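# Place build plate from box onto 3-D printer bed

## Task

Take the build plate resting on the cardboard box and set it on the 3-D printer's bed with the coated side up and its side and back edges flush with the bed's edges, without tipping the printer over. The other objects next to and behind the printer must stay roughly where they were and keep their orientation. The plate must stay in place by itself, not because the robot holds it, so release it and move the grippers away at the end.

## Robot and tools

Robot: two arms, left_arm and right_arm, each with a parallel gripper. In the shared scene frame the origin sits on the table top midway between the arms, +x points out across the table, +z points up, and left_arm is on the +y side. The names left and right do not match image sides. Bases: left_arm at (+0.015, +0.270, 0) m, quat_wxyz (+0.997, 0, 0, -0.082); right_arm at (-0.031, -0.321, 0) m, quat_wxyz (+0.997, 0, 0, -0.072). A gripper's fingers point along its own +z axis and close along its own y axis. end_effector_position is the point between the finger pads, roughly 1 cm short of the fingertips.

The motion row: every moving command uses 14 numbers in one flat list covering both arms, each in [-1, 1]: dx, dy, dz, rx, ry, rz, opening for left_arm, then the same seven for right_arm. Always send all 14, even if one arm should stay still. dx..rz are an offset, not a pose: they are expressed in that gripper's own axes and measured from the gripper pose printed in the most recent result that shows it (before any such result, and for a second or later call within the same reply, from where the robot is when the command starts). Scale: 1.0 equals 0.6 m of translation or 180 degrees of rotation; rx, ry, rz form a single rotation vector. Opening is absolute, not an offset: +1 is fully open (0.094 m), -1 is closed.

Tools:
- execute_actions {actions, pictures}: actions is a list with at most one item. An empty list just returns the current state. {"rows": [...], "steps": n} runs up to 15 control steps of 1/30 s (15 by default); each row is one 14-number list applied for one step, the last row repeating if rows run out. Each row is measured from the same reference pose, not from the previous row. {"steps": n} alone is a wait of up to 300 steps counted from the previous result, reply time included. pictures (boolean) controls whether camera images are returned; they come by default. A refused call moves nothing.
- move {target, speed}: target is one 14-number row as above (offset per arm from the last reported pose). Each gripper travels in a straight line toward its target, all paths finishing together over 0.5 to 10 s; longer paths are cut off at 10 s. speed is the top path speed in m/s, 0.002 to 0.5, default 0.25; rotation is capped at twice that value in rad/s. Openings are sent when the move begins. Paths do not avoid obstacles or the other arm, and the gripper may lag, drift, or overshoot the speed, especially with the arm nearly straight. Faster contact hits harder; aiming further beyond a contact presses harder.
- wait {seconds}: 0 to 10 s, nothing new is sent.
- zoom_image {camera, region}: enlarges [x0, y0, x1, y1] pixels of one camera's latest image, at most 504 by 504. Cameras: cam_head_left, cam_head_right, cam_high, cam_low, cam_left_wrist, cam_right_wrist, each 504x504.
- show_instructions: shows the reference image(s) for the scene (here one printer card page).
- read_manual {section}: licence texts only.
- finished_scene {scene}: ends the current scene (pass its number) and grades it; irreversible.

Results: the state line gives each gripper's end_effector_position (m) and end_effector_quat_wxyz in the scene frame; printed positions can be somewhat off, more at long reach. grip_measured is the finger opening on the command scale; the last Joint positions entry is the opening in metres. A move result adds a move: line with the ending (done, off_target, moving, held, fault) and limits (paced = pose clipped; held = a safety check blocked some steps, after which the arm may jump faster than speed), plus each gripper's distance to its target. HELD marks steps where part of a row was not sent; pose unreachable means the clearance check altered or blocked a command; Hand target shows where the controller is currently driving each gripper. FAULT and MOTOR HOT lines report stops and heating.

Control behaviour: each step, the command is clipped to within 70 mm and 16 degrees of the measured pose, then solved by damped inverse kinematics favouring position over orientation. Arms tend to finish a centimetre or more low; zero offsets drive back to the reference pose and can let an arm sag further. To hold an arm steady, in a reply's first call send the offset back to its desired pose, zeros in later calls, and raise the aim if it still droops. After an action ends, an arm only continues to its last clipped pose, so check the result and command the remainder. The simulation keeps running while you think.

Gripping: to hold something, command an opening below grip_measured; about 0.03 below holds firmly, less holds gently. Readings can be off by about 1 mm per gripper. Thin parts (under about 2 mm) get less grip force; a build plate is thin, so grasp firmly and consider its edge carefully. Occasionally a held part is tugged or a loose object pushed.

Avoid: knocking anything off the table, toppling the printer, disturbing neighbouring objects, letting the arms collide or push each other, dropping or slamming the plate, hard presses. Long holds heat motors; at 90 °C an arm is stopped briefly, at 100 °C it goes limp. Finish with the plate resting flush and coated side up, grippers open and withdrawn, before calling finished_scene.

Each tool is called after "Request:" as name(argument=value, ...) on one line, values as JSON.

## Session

Request:
show_instructions()

Request:
execute_actions(actions=[])

Reference images for this scene: printer card page 5.

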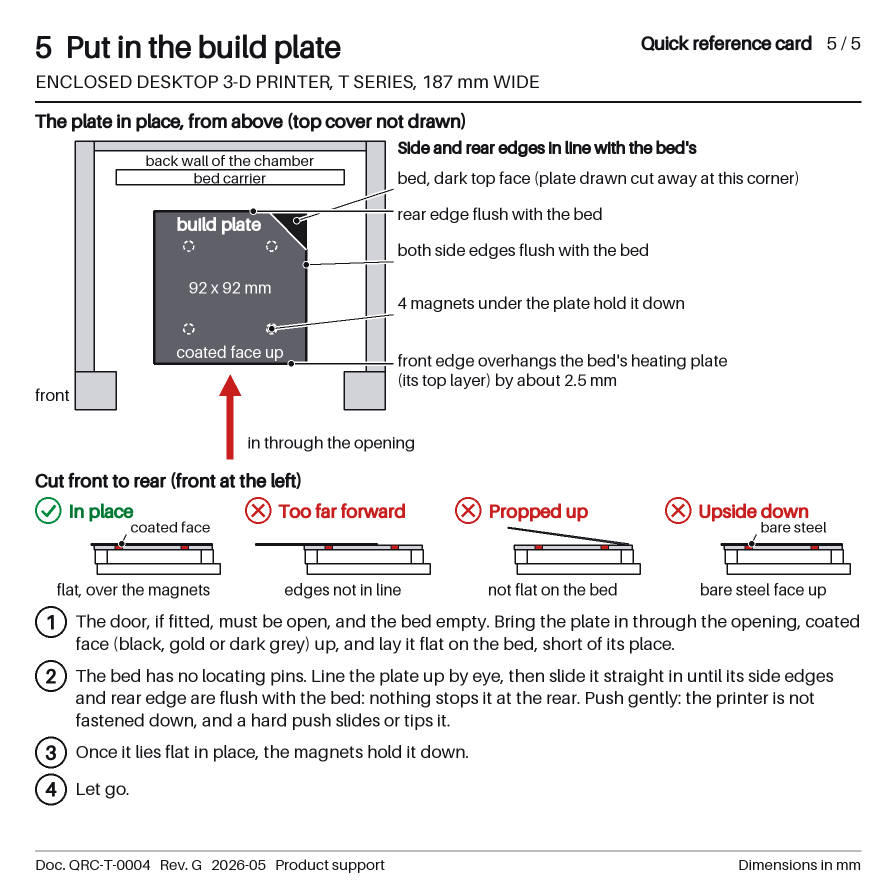

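Scene clock: 0.00 s of 4350.00 s.
left_arm: end_effector_position=(+0.3867, +0.2065, +0.4110) grip_measured=+1.000 end_effector_quat_wxyz=(+0.707, +0.068, +0.702, -0.057) | right_arm: end_effector_position=(+0.3479, -0.3723, +0.4127) grip_measured=+1.000 end_effector_quat_wxyz=(+0.709, +0.053, +0.702, -0.043)
Joint positions: left_arm=[-0.004  1.03   1.049 -0.012  0.009  0.016  0.094] | right_arm=[ 0.005  1.053  1.062  0.001 -0.004  0.014  0.094]
Joint velocities: left_arm=[-0.002  0.002  0.007  0.037 -0.022  0.037  0.   ] | right_arm=[-0.007 -0.022 -0.007 -0.037  0.037 -0.022  0.   ]
Hand target (left_arm): +0.383, +0.207, +0.425; +0.720, +0.067, +0.688, -0.057
Hand target (right_arm): +0.346, -0.372, +0.416; +0.711, +0.052, +0.700, -0.044

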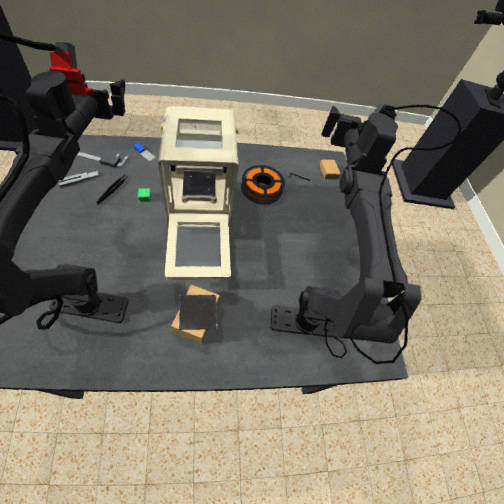

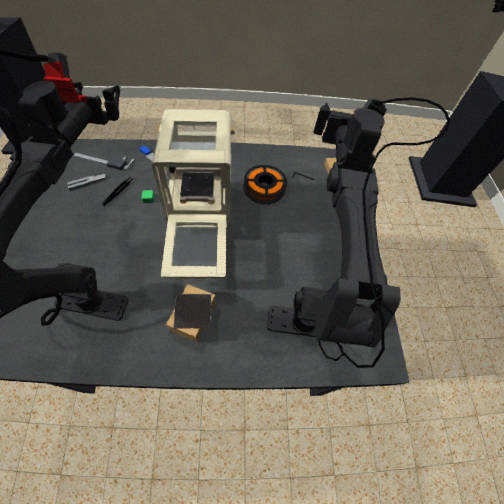

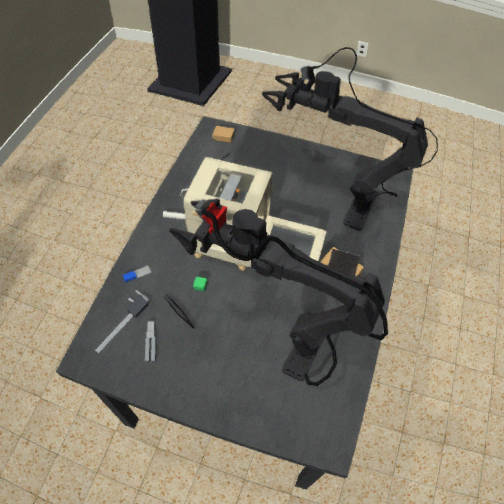

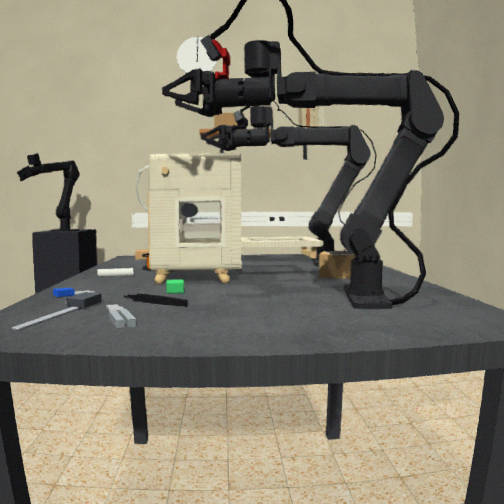

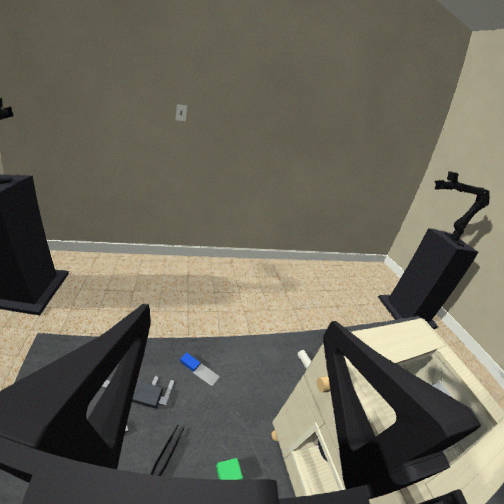

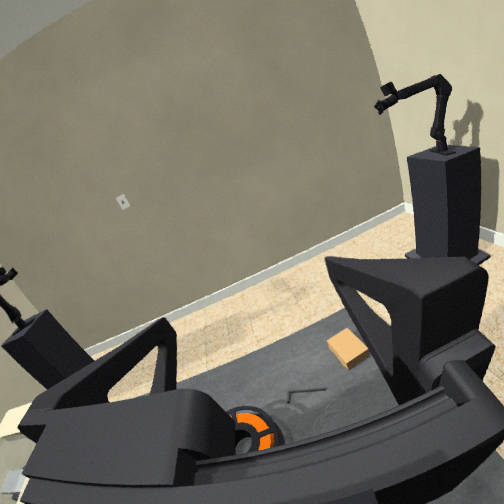

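Request:
zoom_image(camera="cam_head_left", region=[150, 270, 250, 350])

Request:
zoom_image(camera="cam_head_right", region=[145, 270, 245, 350])

Request:
zoom_image(camera="cam_head_left", region=[150, 100, 250, 280])

Request:
zoom_image(camera="cam_low", region=[130, 140, 370, 300])

Region (150, 270, 250, 350) of cam_head_left's 504x504 image, scaled by 5.040, with more detail than that image has; it fills the top 403 rows of this view, and the rest is white.

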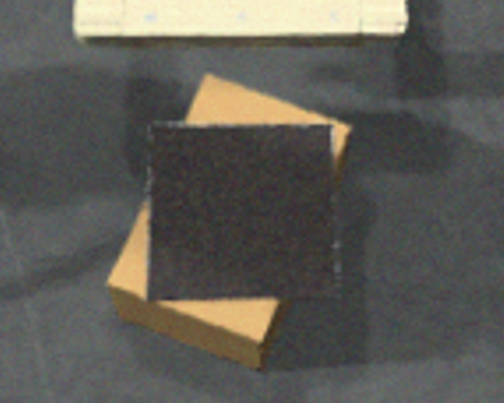

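Region (145, 270, 245, 350) of cam_head_right's 504x504 image, scaled by 5.040, with more detail than that image has; it fills the top 403 rows of this view, and the rest is white.

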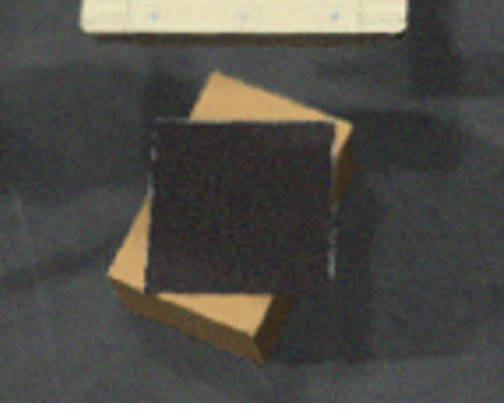

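Region (150, 100, 250, 280) of cam_head_left's 504x504 image, scaled by 2.800, with more detail than that image has.

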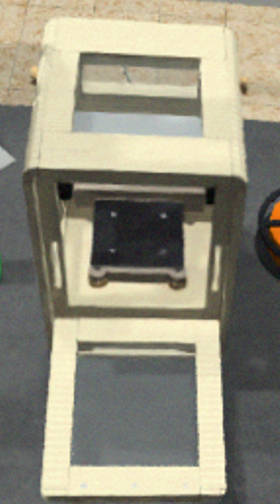

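Region (130, 140, 370, 300) of cam_low's 504x504 image, scaled by 2.100, with more detail than that image has.

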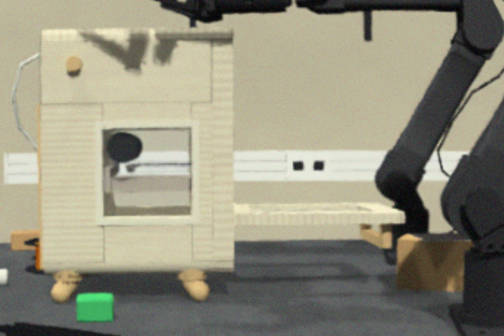

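Request:
move(target=[0,0,0,0,0,0,1,0.438,0.422,-0.707,-0.524,0.152,-0.175,0.2], speed=0.3)

Scene clock: 55.17 s of 4350.00 s.
left_arm: end_effector_position=(+0.3867, +0.2065, +0.4104) grip_measured=+1.000 end_effector_quat_wxyz=(+0.706, +0.068, +0.702, -0.057) | right_arm: end_effector_position=(-0.0352, -0.0618, +0.1539) grip_measured=+0.202 end_effector_quat_wxyz=(-0.321, +0.624, -0.636, -0.321)
Joint positions: left_arm=[-0.004  1.03   1.049 -0.014  0.009  0.016  0.094] | right_arm=[ 1.754  0.633  0.493 -0.489  0.039  0.038  0.056]
Joint velocities: left_arm=[ 0.012  0.012 -0.002  0.007 -0.007  0.022  0.   ] | right_arm=[-0.012 -0.012 -0.007  0.022 -0.037  0.007 -0.001]
Hand target (left_arm): +0.387, +0.206, +0.411; +0.707, +0.068, +0.702, -0.057
Hand target (right_arm): -0.039, -0.061, +0.150; -0.315, +0.628, -0.635, -0.323
Off the commanded pose (left_arm): 0.001 m, 0 deg.
Off the commanded pose (right_arm): 0.005 m, 2 deg.
After step 90, 48.43 s passed at rest.
move: done
camera_calibration (this result's frames):
cam_left_wrist: T_world_to_cam=[[-0.23539, -0.957029, 0.169374, 0.214514], [-0.516134, -0.0245735, -0.856155, 0.604953], [0.823527, -0.28895, -0.488171, 0.0511335], [0, 0, 0, 1]] pos_world=[0.320621, 0.234936, 0.506562]
cam_right_wrist: T_world_to_cam=[[0.91557, -0.296072, -0.272163, 0.0541112], [-0.392742, -0.803854, -0.446736, 0.0370347], [-0.0865132, 0.515908, -0.852264, 0.278744], [0, 0, 0, 1]] pos_world=[-0.0108825, -0.0980148, 0.268835]

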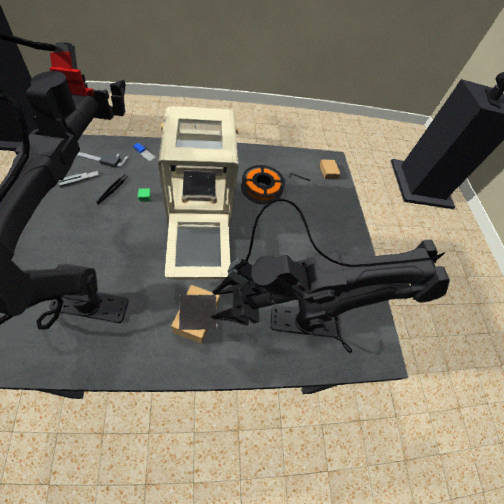

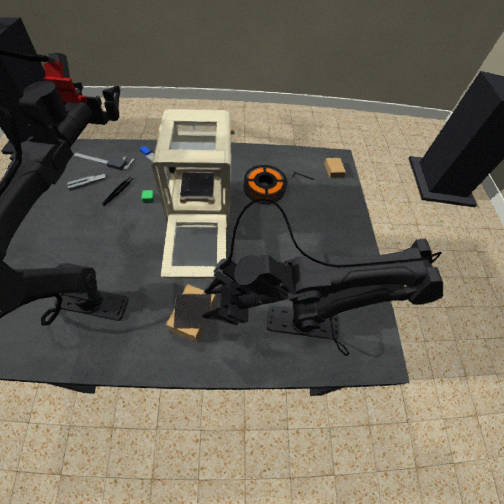

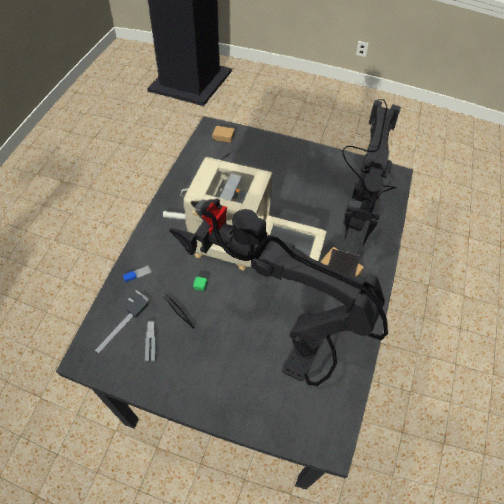

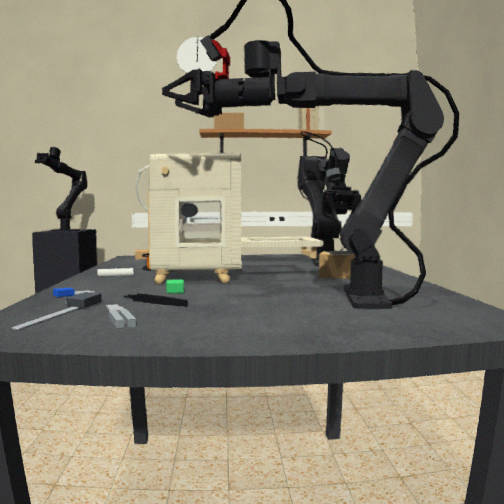

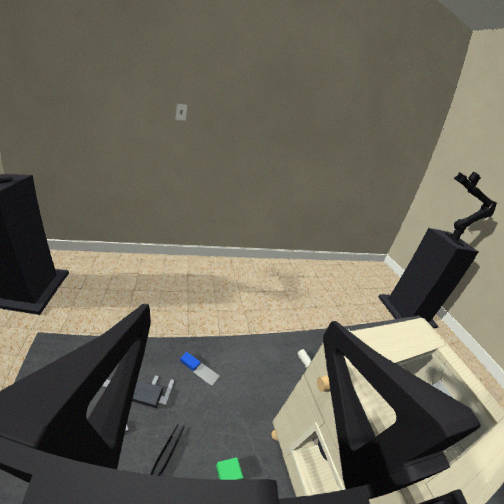

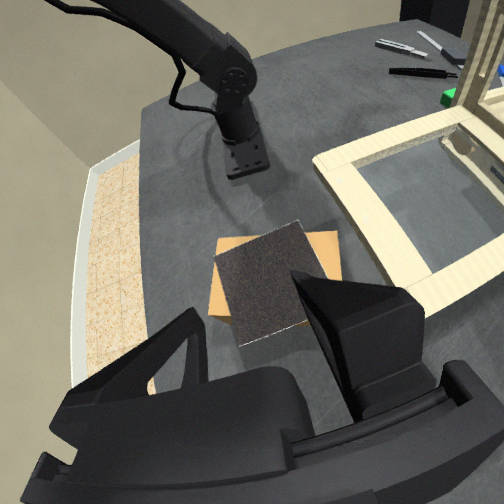

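Request:
move(target=[0,0,0,0,0,0,1,0.057,-0.017,0.118,0,0,0,0.2], speed=0.08)

Request:
zoom_image(camera="cam_low", region=[290, 200, 390, 290])

Scene clock: 66.13 s of 4350.00 s.
left_arm: end_effector_position=(+0.3867, +0.2065, +0.4099) grip_measured=+1.000 end_effector_quat_wxyz=(+0.705, +0.068, +0.703, -0.057) | right_arm: end_effector_position=(-0.0248, -0.0225, +0.0892) grip_measured=+0.202 end_effector_quat_wxyz=(-0.325, +0.621, -0.635, -0.323)
Joint positions: left_arm=[-0.004  1.03   1.049 -0.017  0.009  0.016  0.094] | right_arm=[ 1.681  0.935  0.297  0.019 -0.017 -0.003  0.056]
Joint velocities: left_arm=[-0.007 -0.002  0.007 -0.037  0.037  0.066  0.   ] | right_arm=[-0.017  0.007 -0.017  0.051 -0.022 -0.095 -0.   ]
Hand target (left_arm): +0.387, +0.206, +0.410; +0.706, +0.068, +0.702, -0.057
Hand target (right_arm): -0.024, -0.024, +0.084; -0.321, +0.624, -0.636, -0.321
Off the commanded pose (left_arm): 0.001 m, 0 deg.
Off the commanded pose (right_arm): 0.005 m, 1 deg.
After step 90, 6.30 s passed at rest.
move: done
camera_calibration (this result's frames):
cam_left_wrist: T_world_to_cam=[[-0.235007, -0.957094, 0.169539, 0.214408], [-0.518065, -0.0242469, -0.854997, 0.604671], [0.822423, -0.288763, -0.490139, 0.0520495], [0, 0, 0, 1]] pos_world=[0.320839, 0.2349, 0.506153]
cam_right_wrist: T_world_to_cam=[[0.914788, -0.296925, -0.273859, 0.0387107], [-0.395203, -0.798113, -0.454787, 0.0445244], [-0.0835326, 0.524263, -0.847449, 0.204075], [0, 0, 0, 1]] pos_world=[-0.000768953, -0.0599593, 0.203793]

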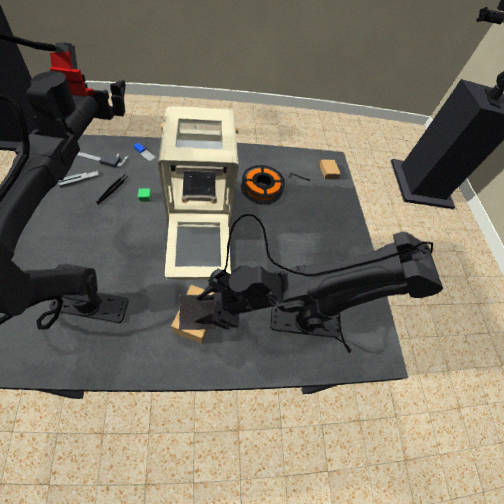

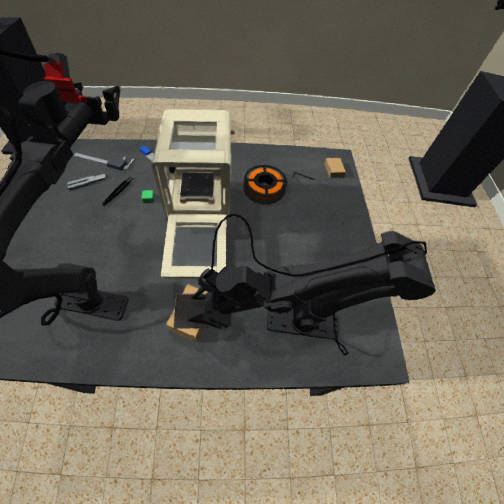

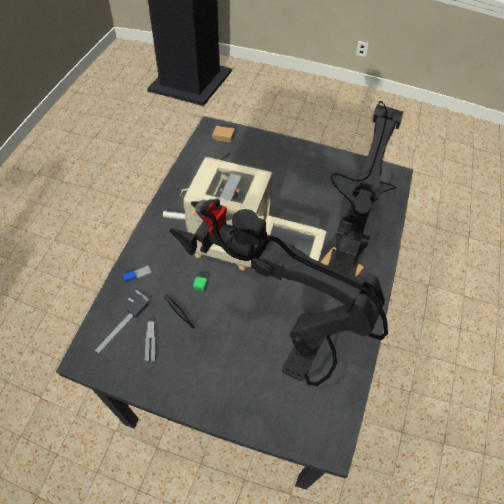

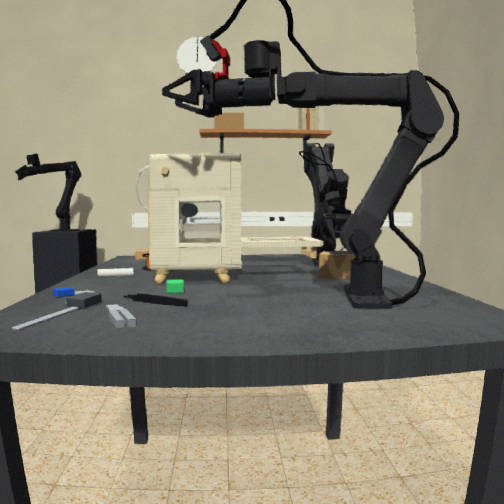

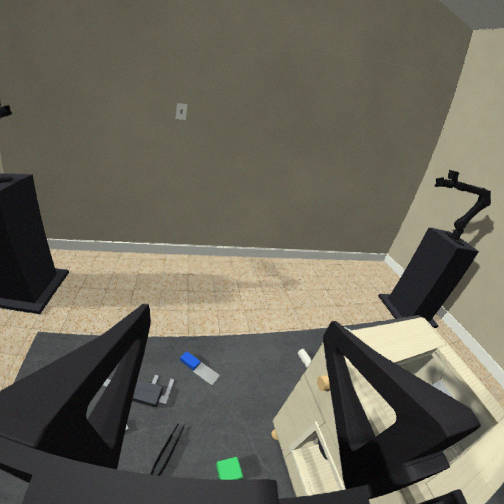

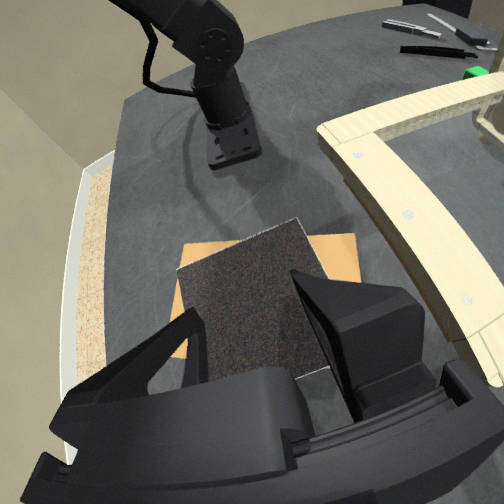

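Region (290, 200, 390, 290) of cam_low's 504x504 image, scaled by 5.040, with more detail than that image has; it fills the top 454 rows of this view, and the rest is white.

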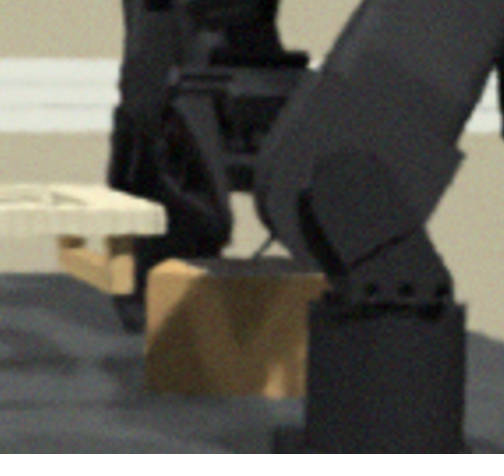

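Request:
move(target=[0,0,0,0,0,0,1,0.019,0,0.014,0,0,0,0.2], speed=0.02)

Request:
zoom_image(camera="cam_low", region=[290, 200, 390, 290])

Scene clock: 72.10 s of 4350.00 s.
left_arm: end_effector_position=(+0.3867, +0.2065, +0.4093) grip_measured=+1.000 end_effector_quat_wxyz=(+0.705, +0.068, +0.704, -0.057) | right_arm: end_effector_position=(-0.0247, -0.0207, +0.0802) grip_measured=+0.202 end_effector_quat_wxyz=(-0.327, +0.620, -0.634, -0.325)
Joint positions: left_arm=[-0.004  1.03   1.049 -0.019  0.009  0.016  0.094] | right_arm=[ 1.681  0.974  0.265  0.098 -0.017 -0.003  0.056]
Joint velocities: left_arm=[ 0.007 -0.007 -0.007  0.022 -0.037  0.066  0.   ] | right_arm=[ 0.002 -0.002 -0.017  0.081  0.007 -0.022  0.   ]
Hand target (left_arm): +0.387, +0.206, +0.410; +0.705, +0.068, +0.703, -0.057
Hand target (right_arm): -0.025, -0.022, +0.075; -0.325, +0.621, -0.636, -0.323
Off the commanded pose (left_arm): 0.001 m, 0 deg.
Off the commanded pose (right_arm): 0.005 m, 0 deg.
After step 90, 2.03 s passed at rest.
move: done
camera_calibration (this result's frames):
cam_left_wrist: T_world_to_cam=[[-0.234624, -0.957158, 0.169704, 0.214302], [-0.519993, -0.0239208, -0.853835, 0.604387], [0.821315, -0.288575, -0.492104, 0.052965], [0, 0, 0, 1]] pos_world=[0.321057, 0.234863, 0.505743]
cam_right_wrist: T_world_to_cam=[[0.914856, -0.294934, -0.275775, 0.0369258], [-0.395089, -0.794797, -0.460654, 0.0424534], [-0.0833221, 0.530388, -0.84365, 0.195318], [0, 0, 0, 1]] pos_world=[-0.000734663, -0.0589616, 0.194519]

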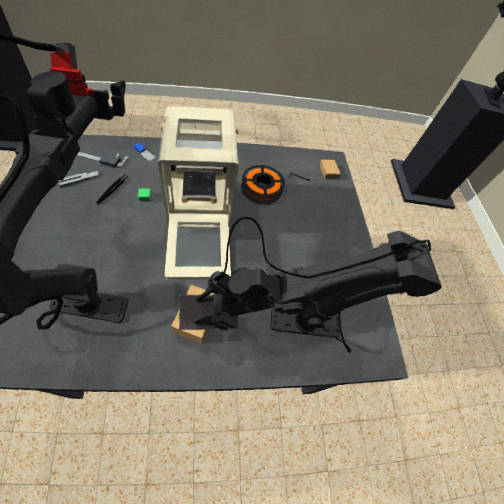

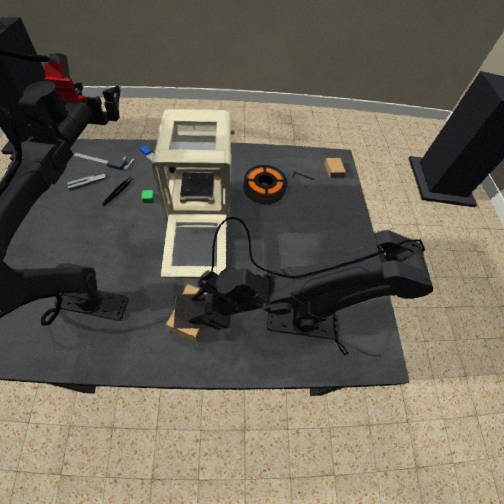

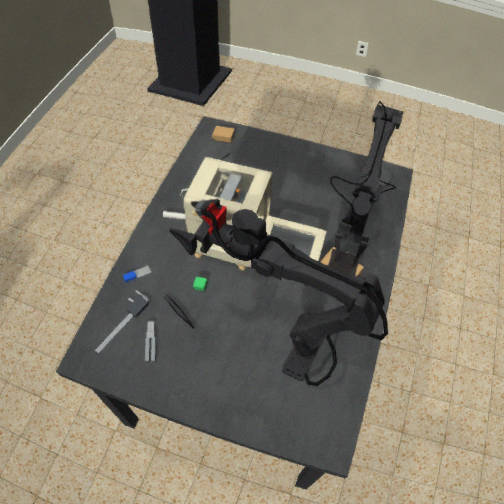

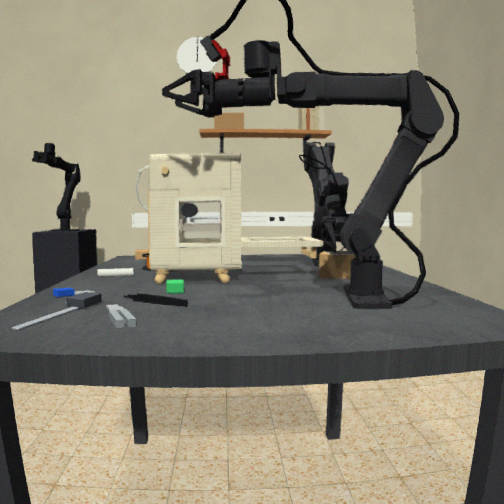

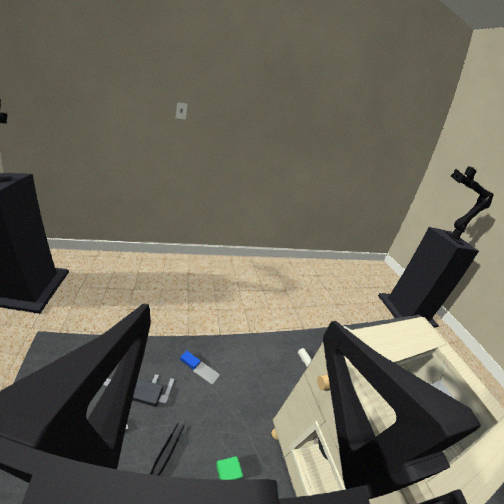

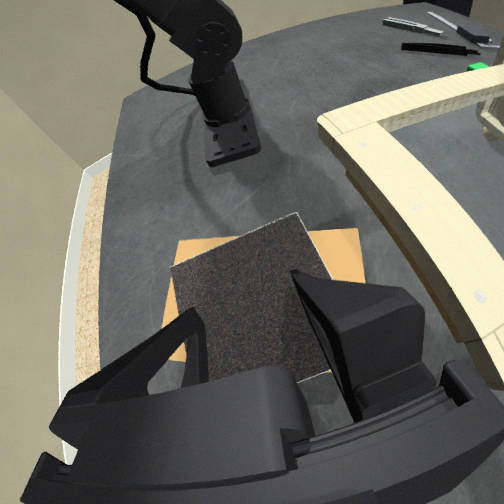

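Region (290, 200, 390, 290) of cam_low's 504x504 image, scaled by 5.040, with more detail than that image has; it fills the top 454 rows of this view, and the rest is white.

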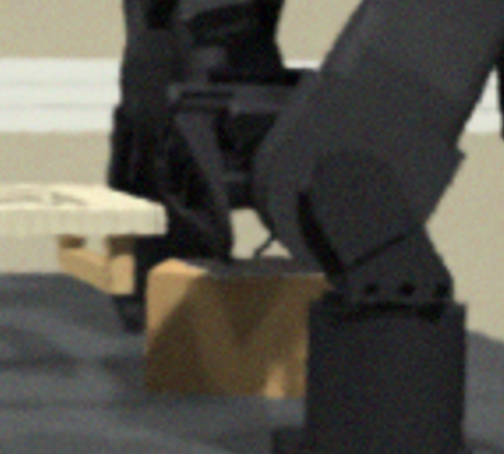

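Request:
move(target=[0,0,0,0,0,0,1,0.017,0,0.011,0,0,0,0.2], speed=0.015)

Scene clock: 75.53 s of 4350.00 s.
left_arm: end_effector_position=(+0.3867, +0.2065, +0.4087) grip_measured=+1.000 end_effector_quat_wxyz=(+0.704, +0.068, +0.705, -0.057) | right_arm: end_effector_position=(-0.0246, -0.0161, +0.0794) grip_measured=+0.202 end_effector_quat_wxyz=(-0.337, +0.615, -0.629, -0.335)
Joint positions: left_arm=[-0.004  1.03   1.049 -0.021  0.009  0.016  0.094] | right_arm=[ 1.681  1.004  0.242  0.181 -0.017 -0.003  0.056]
Joint velocities: left_arm=[-0.012 -0.007 -0.007 -0.007 -0.037 -0.051  0.   ] | right_arm=[-0.007  0.027  0.007 -0.037 -0.007 -0.022 -0.001]
Hand target (left_arm): +0.387, +0.206, +0.409; +0.705, +0.068, +0.704, -0.057
Hand target (right_arm): -0.025, -0.021, +0.068; -0.327, +0.620, -0.634, -0.325
Off the commanded pose (left_arm): 0.001 m, 0 deg.
Off the commanded pose (right_arm): 0.012 m, 2 deg.
move: off_target (right_arm)
camera_calibration (this result's frames):
cam_left_wrist: T_world_to_cam=[[-0.234241, -0.957223, 0.169868, 0.214197], [-0.521919, -0.0235952, -0.852669, 0.604101], [0.820202, -0.288387, -0.494066, 0.0538798], [0, 0, 0, 1]] pos_world=[0.321273, 0.234826, 0.505333]
cam_right_wrist: T_world_to_cam=[[0.915003, -0.286484, -0.284072, 0.0387189], [-0.394905, -0.780103, -0.485272, 0.0480256], [-0.0825829, 0.556207, -0.826931, 0.191255], [0, 0, 0, 1]] pos_world=[-0.00066791, -0.0578201, 0.192459]

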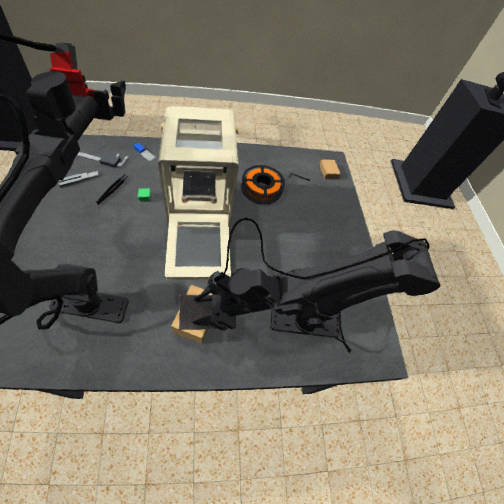

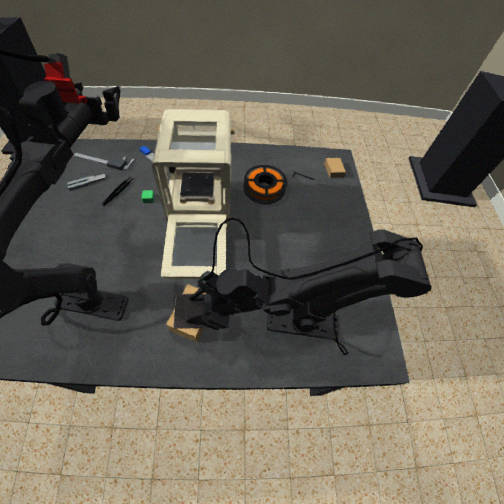

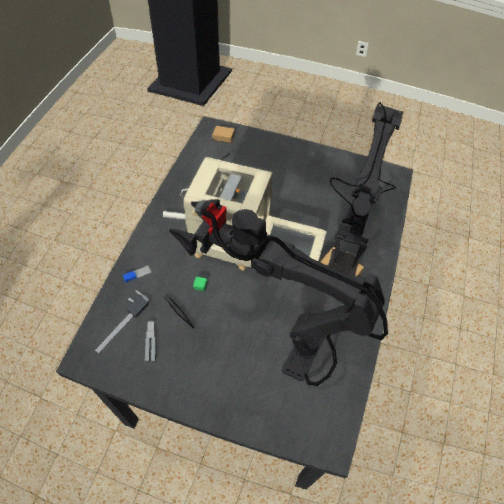

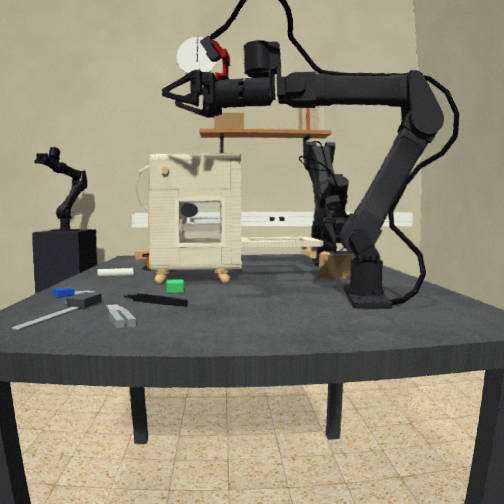

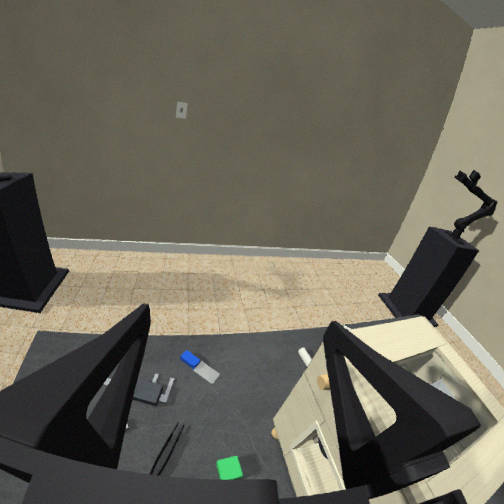

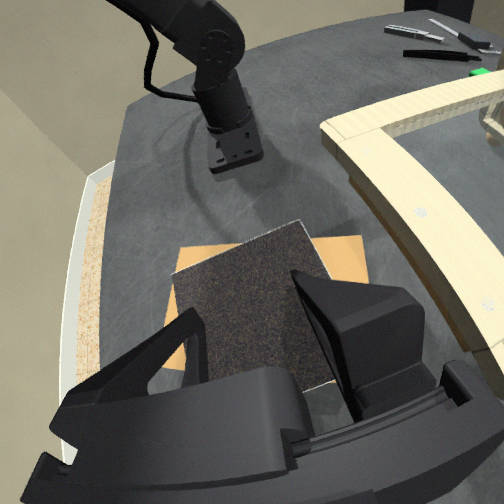

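Request:
move(target=[0,0,0,0,0,0,1,0.033,-0.017,-0.026,0,0.011,0,0.2], speed=0.015)

Scene clock: 80.33 s of 4350.00 s.
left_arm: end_effector_position=(+0.3867, +0.2065, +0.4081) grip_measured=+1.000 end_effector_quat_wxyz=(+0.703, +0.068, +0.706, -0.057) | right_arm: end_effector_position=(-0.0140, -0.0318, +0.0799) grip_measured=+0.202 end_effector_quat_wxyz=(-0.337, +0.614, -0.632, -0.332)
Joint positions: left_arm=[-0.004  1.03   1.049 -0.024  0.009  0.016  0.094] | right_arm=[ 1.611  0.89   0.214  0.09  -0.068 -0.04   0.056]
Joint velocities: left_arm=[-0.022  0.002  0.017 -0.007  0.051 -0.007  0.   ] | right_arm=[ 0.002 -0.017 -0.012 -0.037 -0.007  0.037 -0.   ]
Hand target (left_arm): +0.387, +0.206, +0.409; +0.704, +0.068, +0.705, -0.057
Hand target (right_arm): -0.014, -0.040, +0.072; -0.327, +0.621, -0.635, -0.324
Off the commanded pose (left_arm): 0.001 m, 0 deg.
Off the commanded pose (right_arm): 0.012 m, 2 deg.
move: off_target (right_arm)
camera_calibration (this result's frames):
cam_left_wrist: T_world_to_cam=[[-0.233794, -0.957299, 0.170057, 0.214074], [-0.524162, -0.0232158, -0.851302, 0.603764], [0.818898, -0.288167, -0.496352, 0.0549462], [0, 0, 0, 1]] pos_world=[0.321524, 0.234784, 0.504853]
cam_right_wrist: T_world_to_cam=[[0.913473, -0.294259, -0.281031, 0.0241506], [-0.399519, -0.779565, -0.482351, 0.0399355], [-0.0771462, 0.552892, -0.829674, 0.201499], [0, 0, 0, 1]] pos_world=[0.00943898, -0.0731686, 0.193229]

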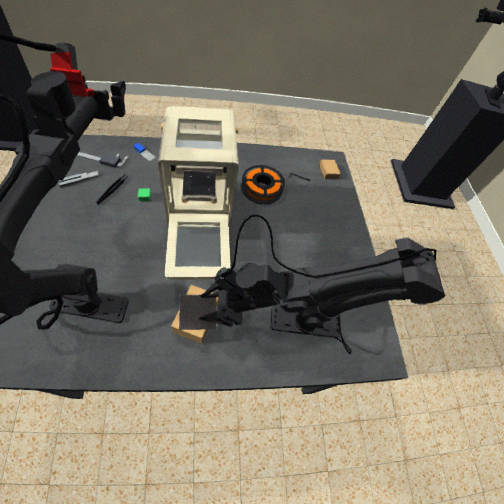

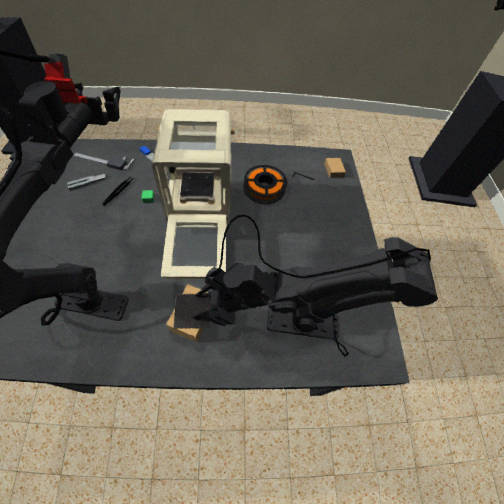

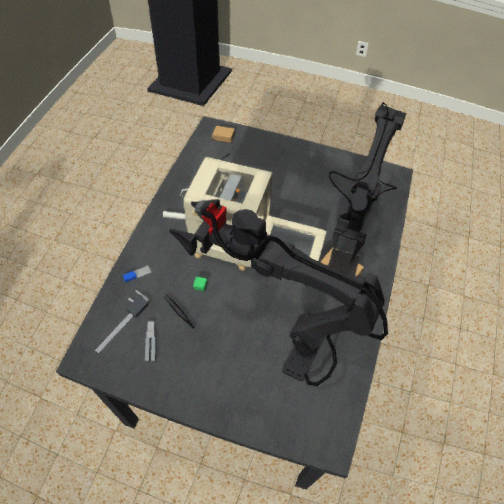

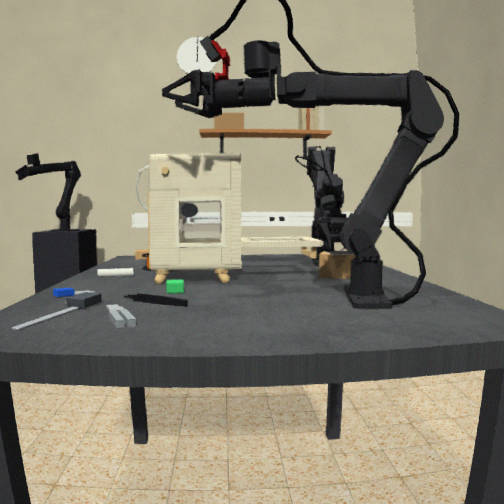

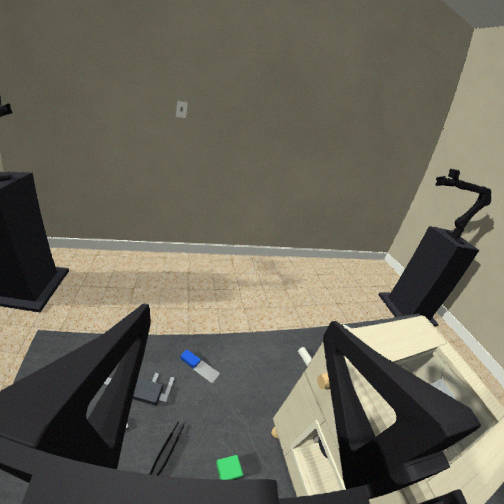

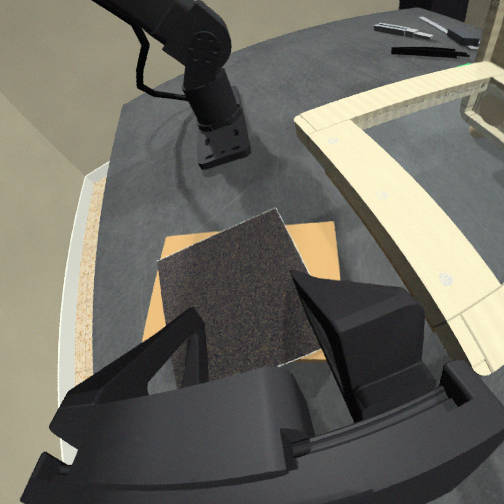

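Request:
move(target=[0,0,0,0,0,0,1,0.010,0.021,0.004,-0.006,0,-0.004,1], speed=0.01)

Scene clock: 91.20 s of 4350.00 s.
left_arm: end_effector_position=(+0.3867, +0.2065, +0.4075) grip_measured=+1.000 end_effector_quat_wxyz=(+0.702, +0.068, +0.707, -0.057) | right_arm: end_effector_position=(-0.0264, -0.0308, +0.0797) grip_measured=+1.000 end_effector_quat_wxyz=(-0.336, +0.620, -0.622, -0.341)
Joint positions: left_arm=[-0.004  1.03   1.049 -0.026  0.009  0.016  0.094] | right_arm=[ 1.668  0.89   0.202  0.115 -0.046 -0.021  0.094]
Joint velocities: left_arm=[ 0.002  0.002 -0.007 -0.007 -0.007 -0.037  0.   ] | right_arm=[ 0.002  0.002 -0.007 -0.007 -0.022  0.022  0.   ]
Hand target (left_arm): +0.387, +0.206, +0.408; +0.703, +0.068, +0.706, -0.057
Hand target (right_arm): -0.027, -0.033, +0.073; -0.333, +0.621, -0.625, -0.336
Off the commanded pose (left_arm): 0.001 m, 0 deg.
Off the commanded pose (right_arm): 0.006 m, 1 deg.
After step 90, 6.23 s passed at rest.
move: done
camera_calibration (this result's frames):
cam_left_wrist: T_world_to_cam=[[-0.23341, -0.957364, 0.170219, 0.21397], [-0.526082, -0.0228911, -0.850126, 0.603474], [0.817776, -0.287977, -0.498309, 0.0558597], [0, 0, 0, 1]] pos_world=[0.321739, 0.234747, 0.504442]
cam_right_wrist: T_world_to_cam=[[0.920438, -0.265419, -0.286962, 0.0372514], [-0.379245, -0.784219, -0.491094, 0.0366906], [-0.0946949, 0.56085, -0.822484, 0.199073], [0, 0, 0, 1]] pos_world=[-0.00152169, -0.0729894, 0.192443]

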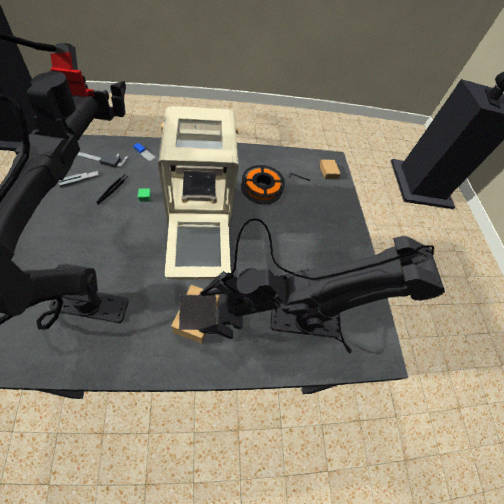

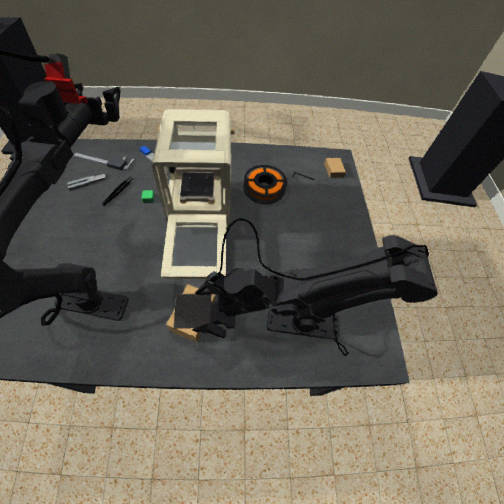

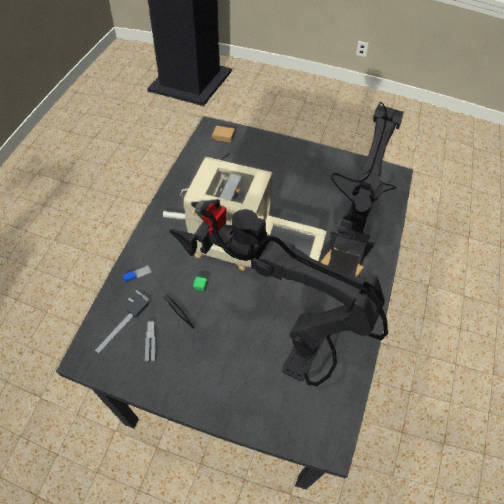

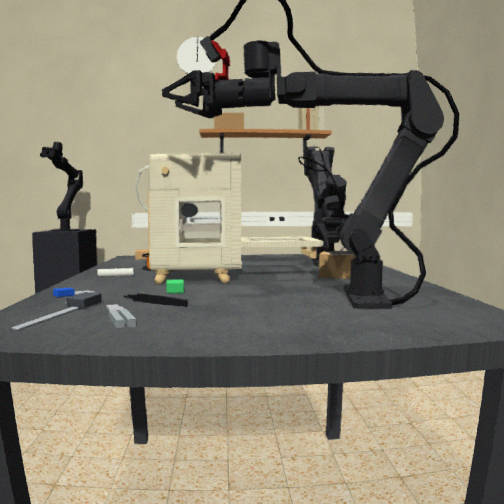

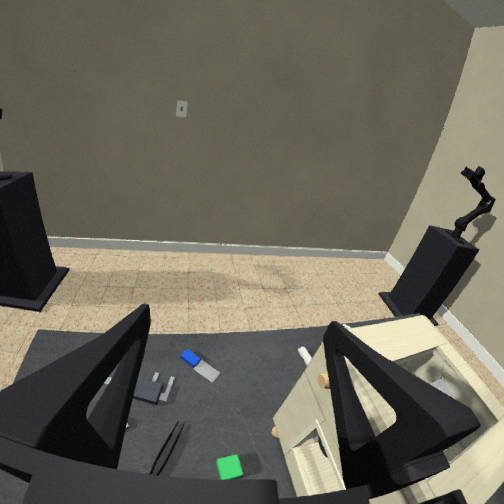

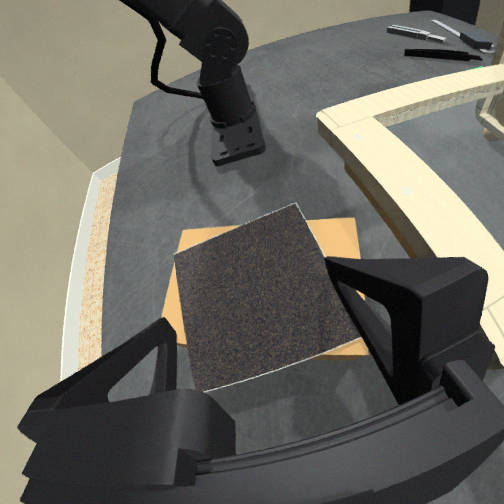

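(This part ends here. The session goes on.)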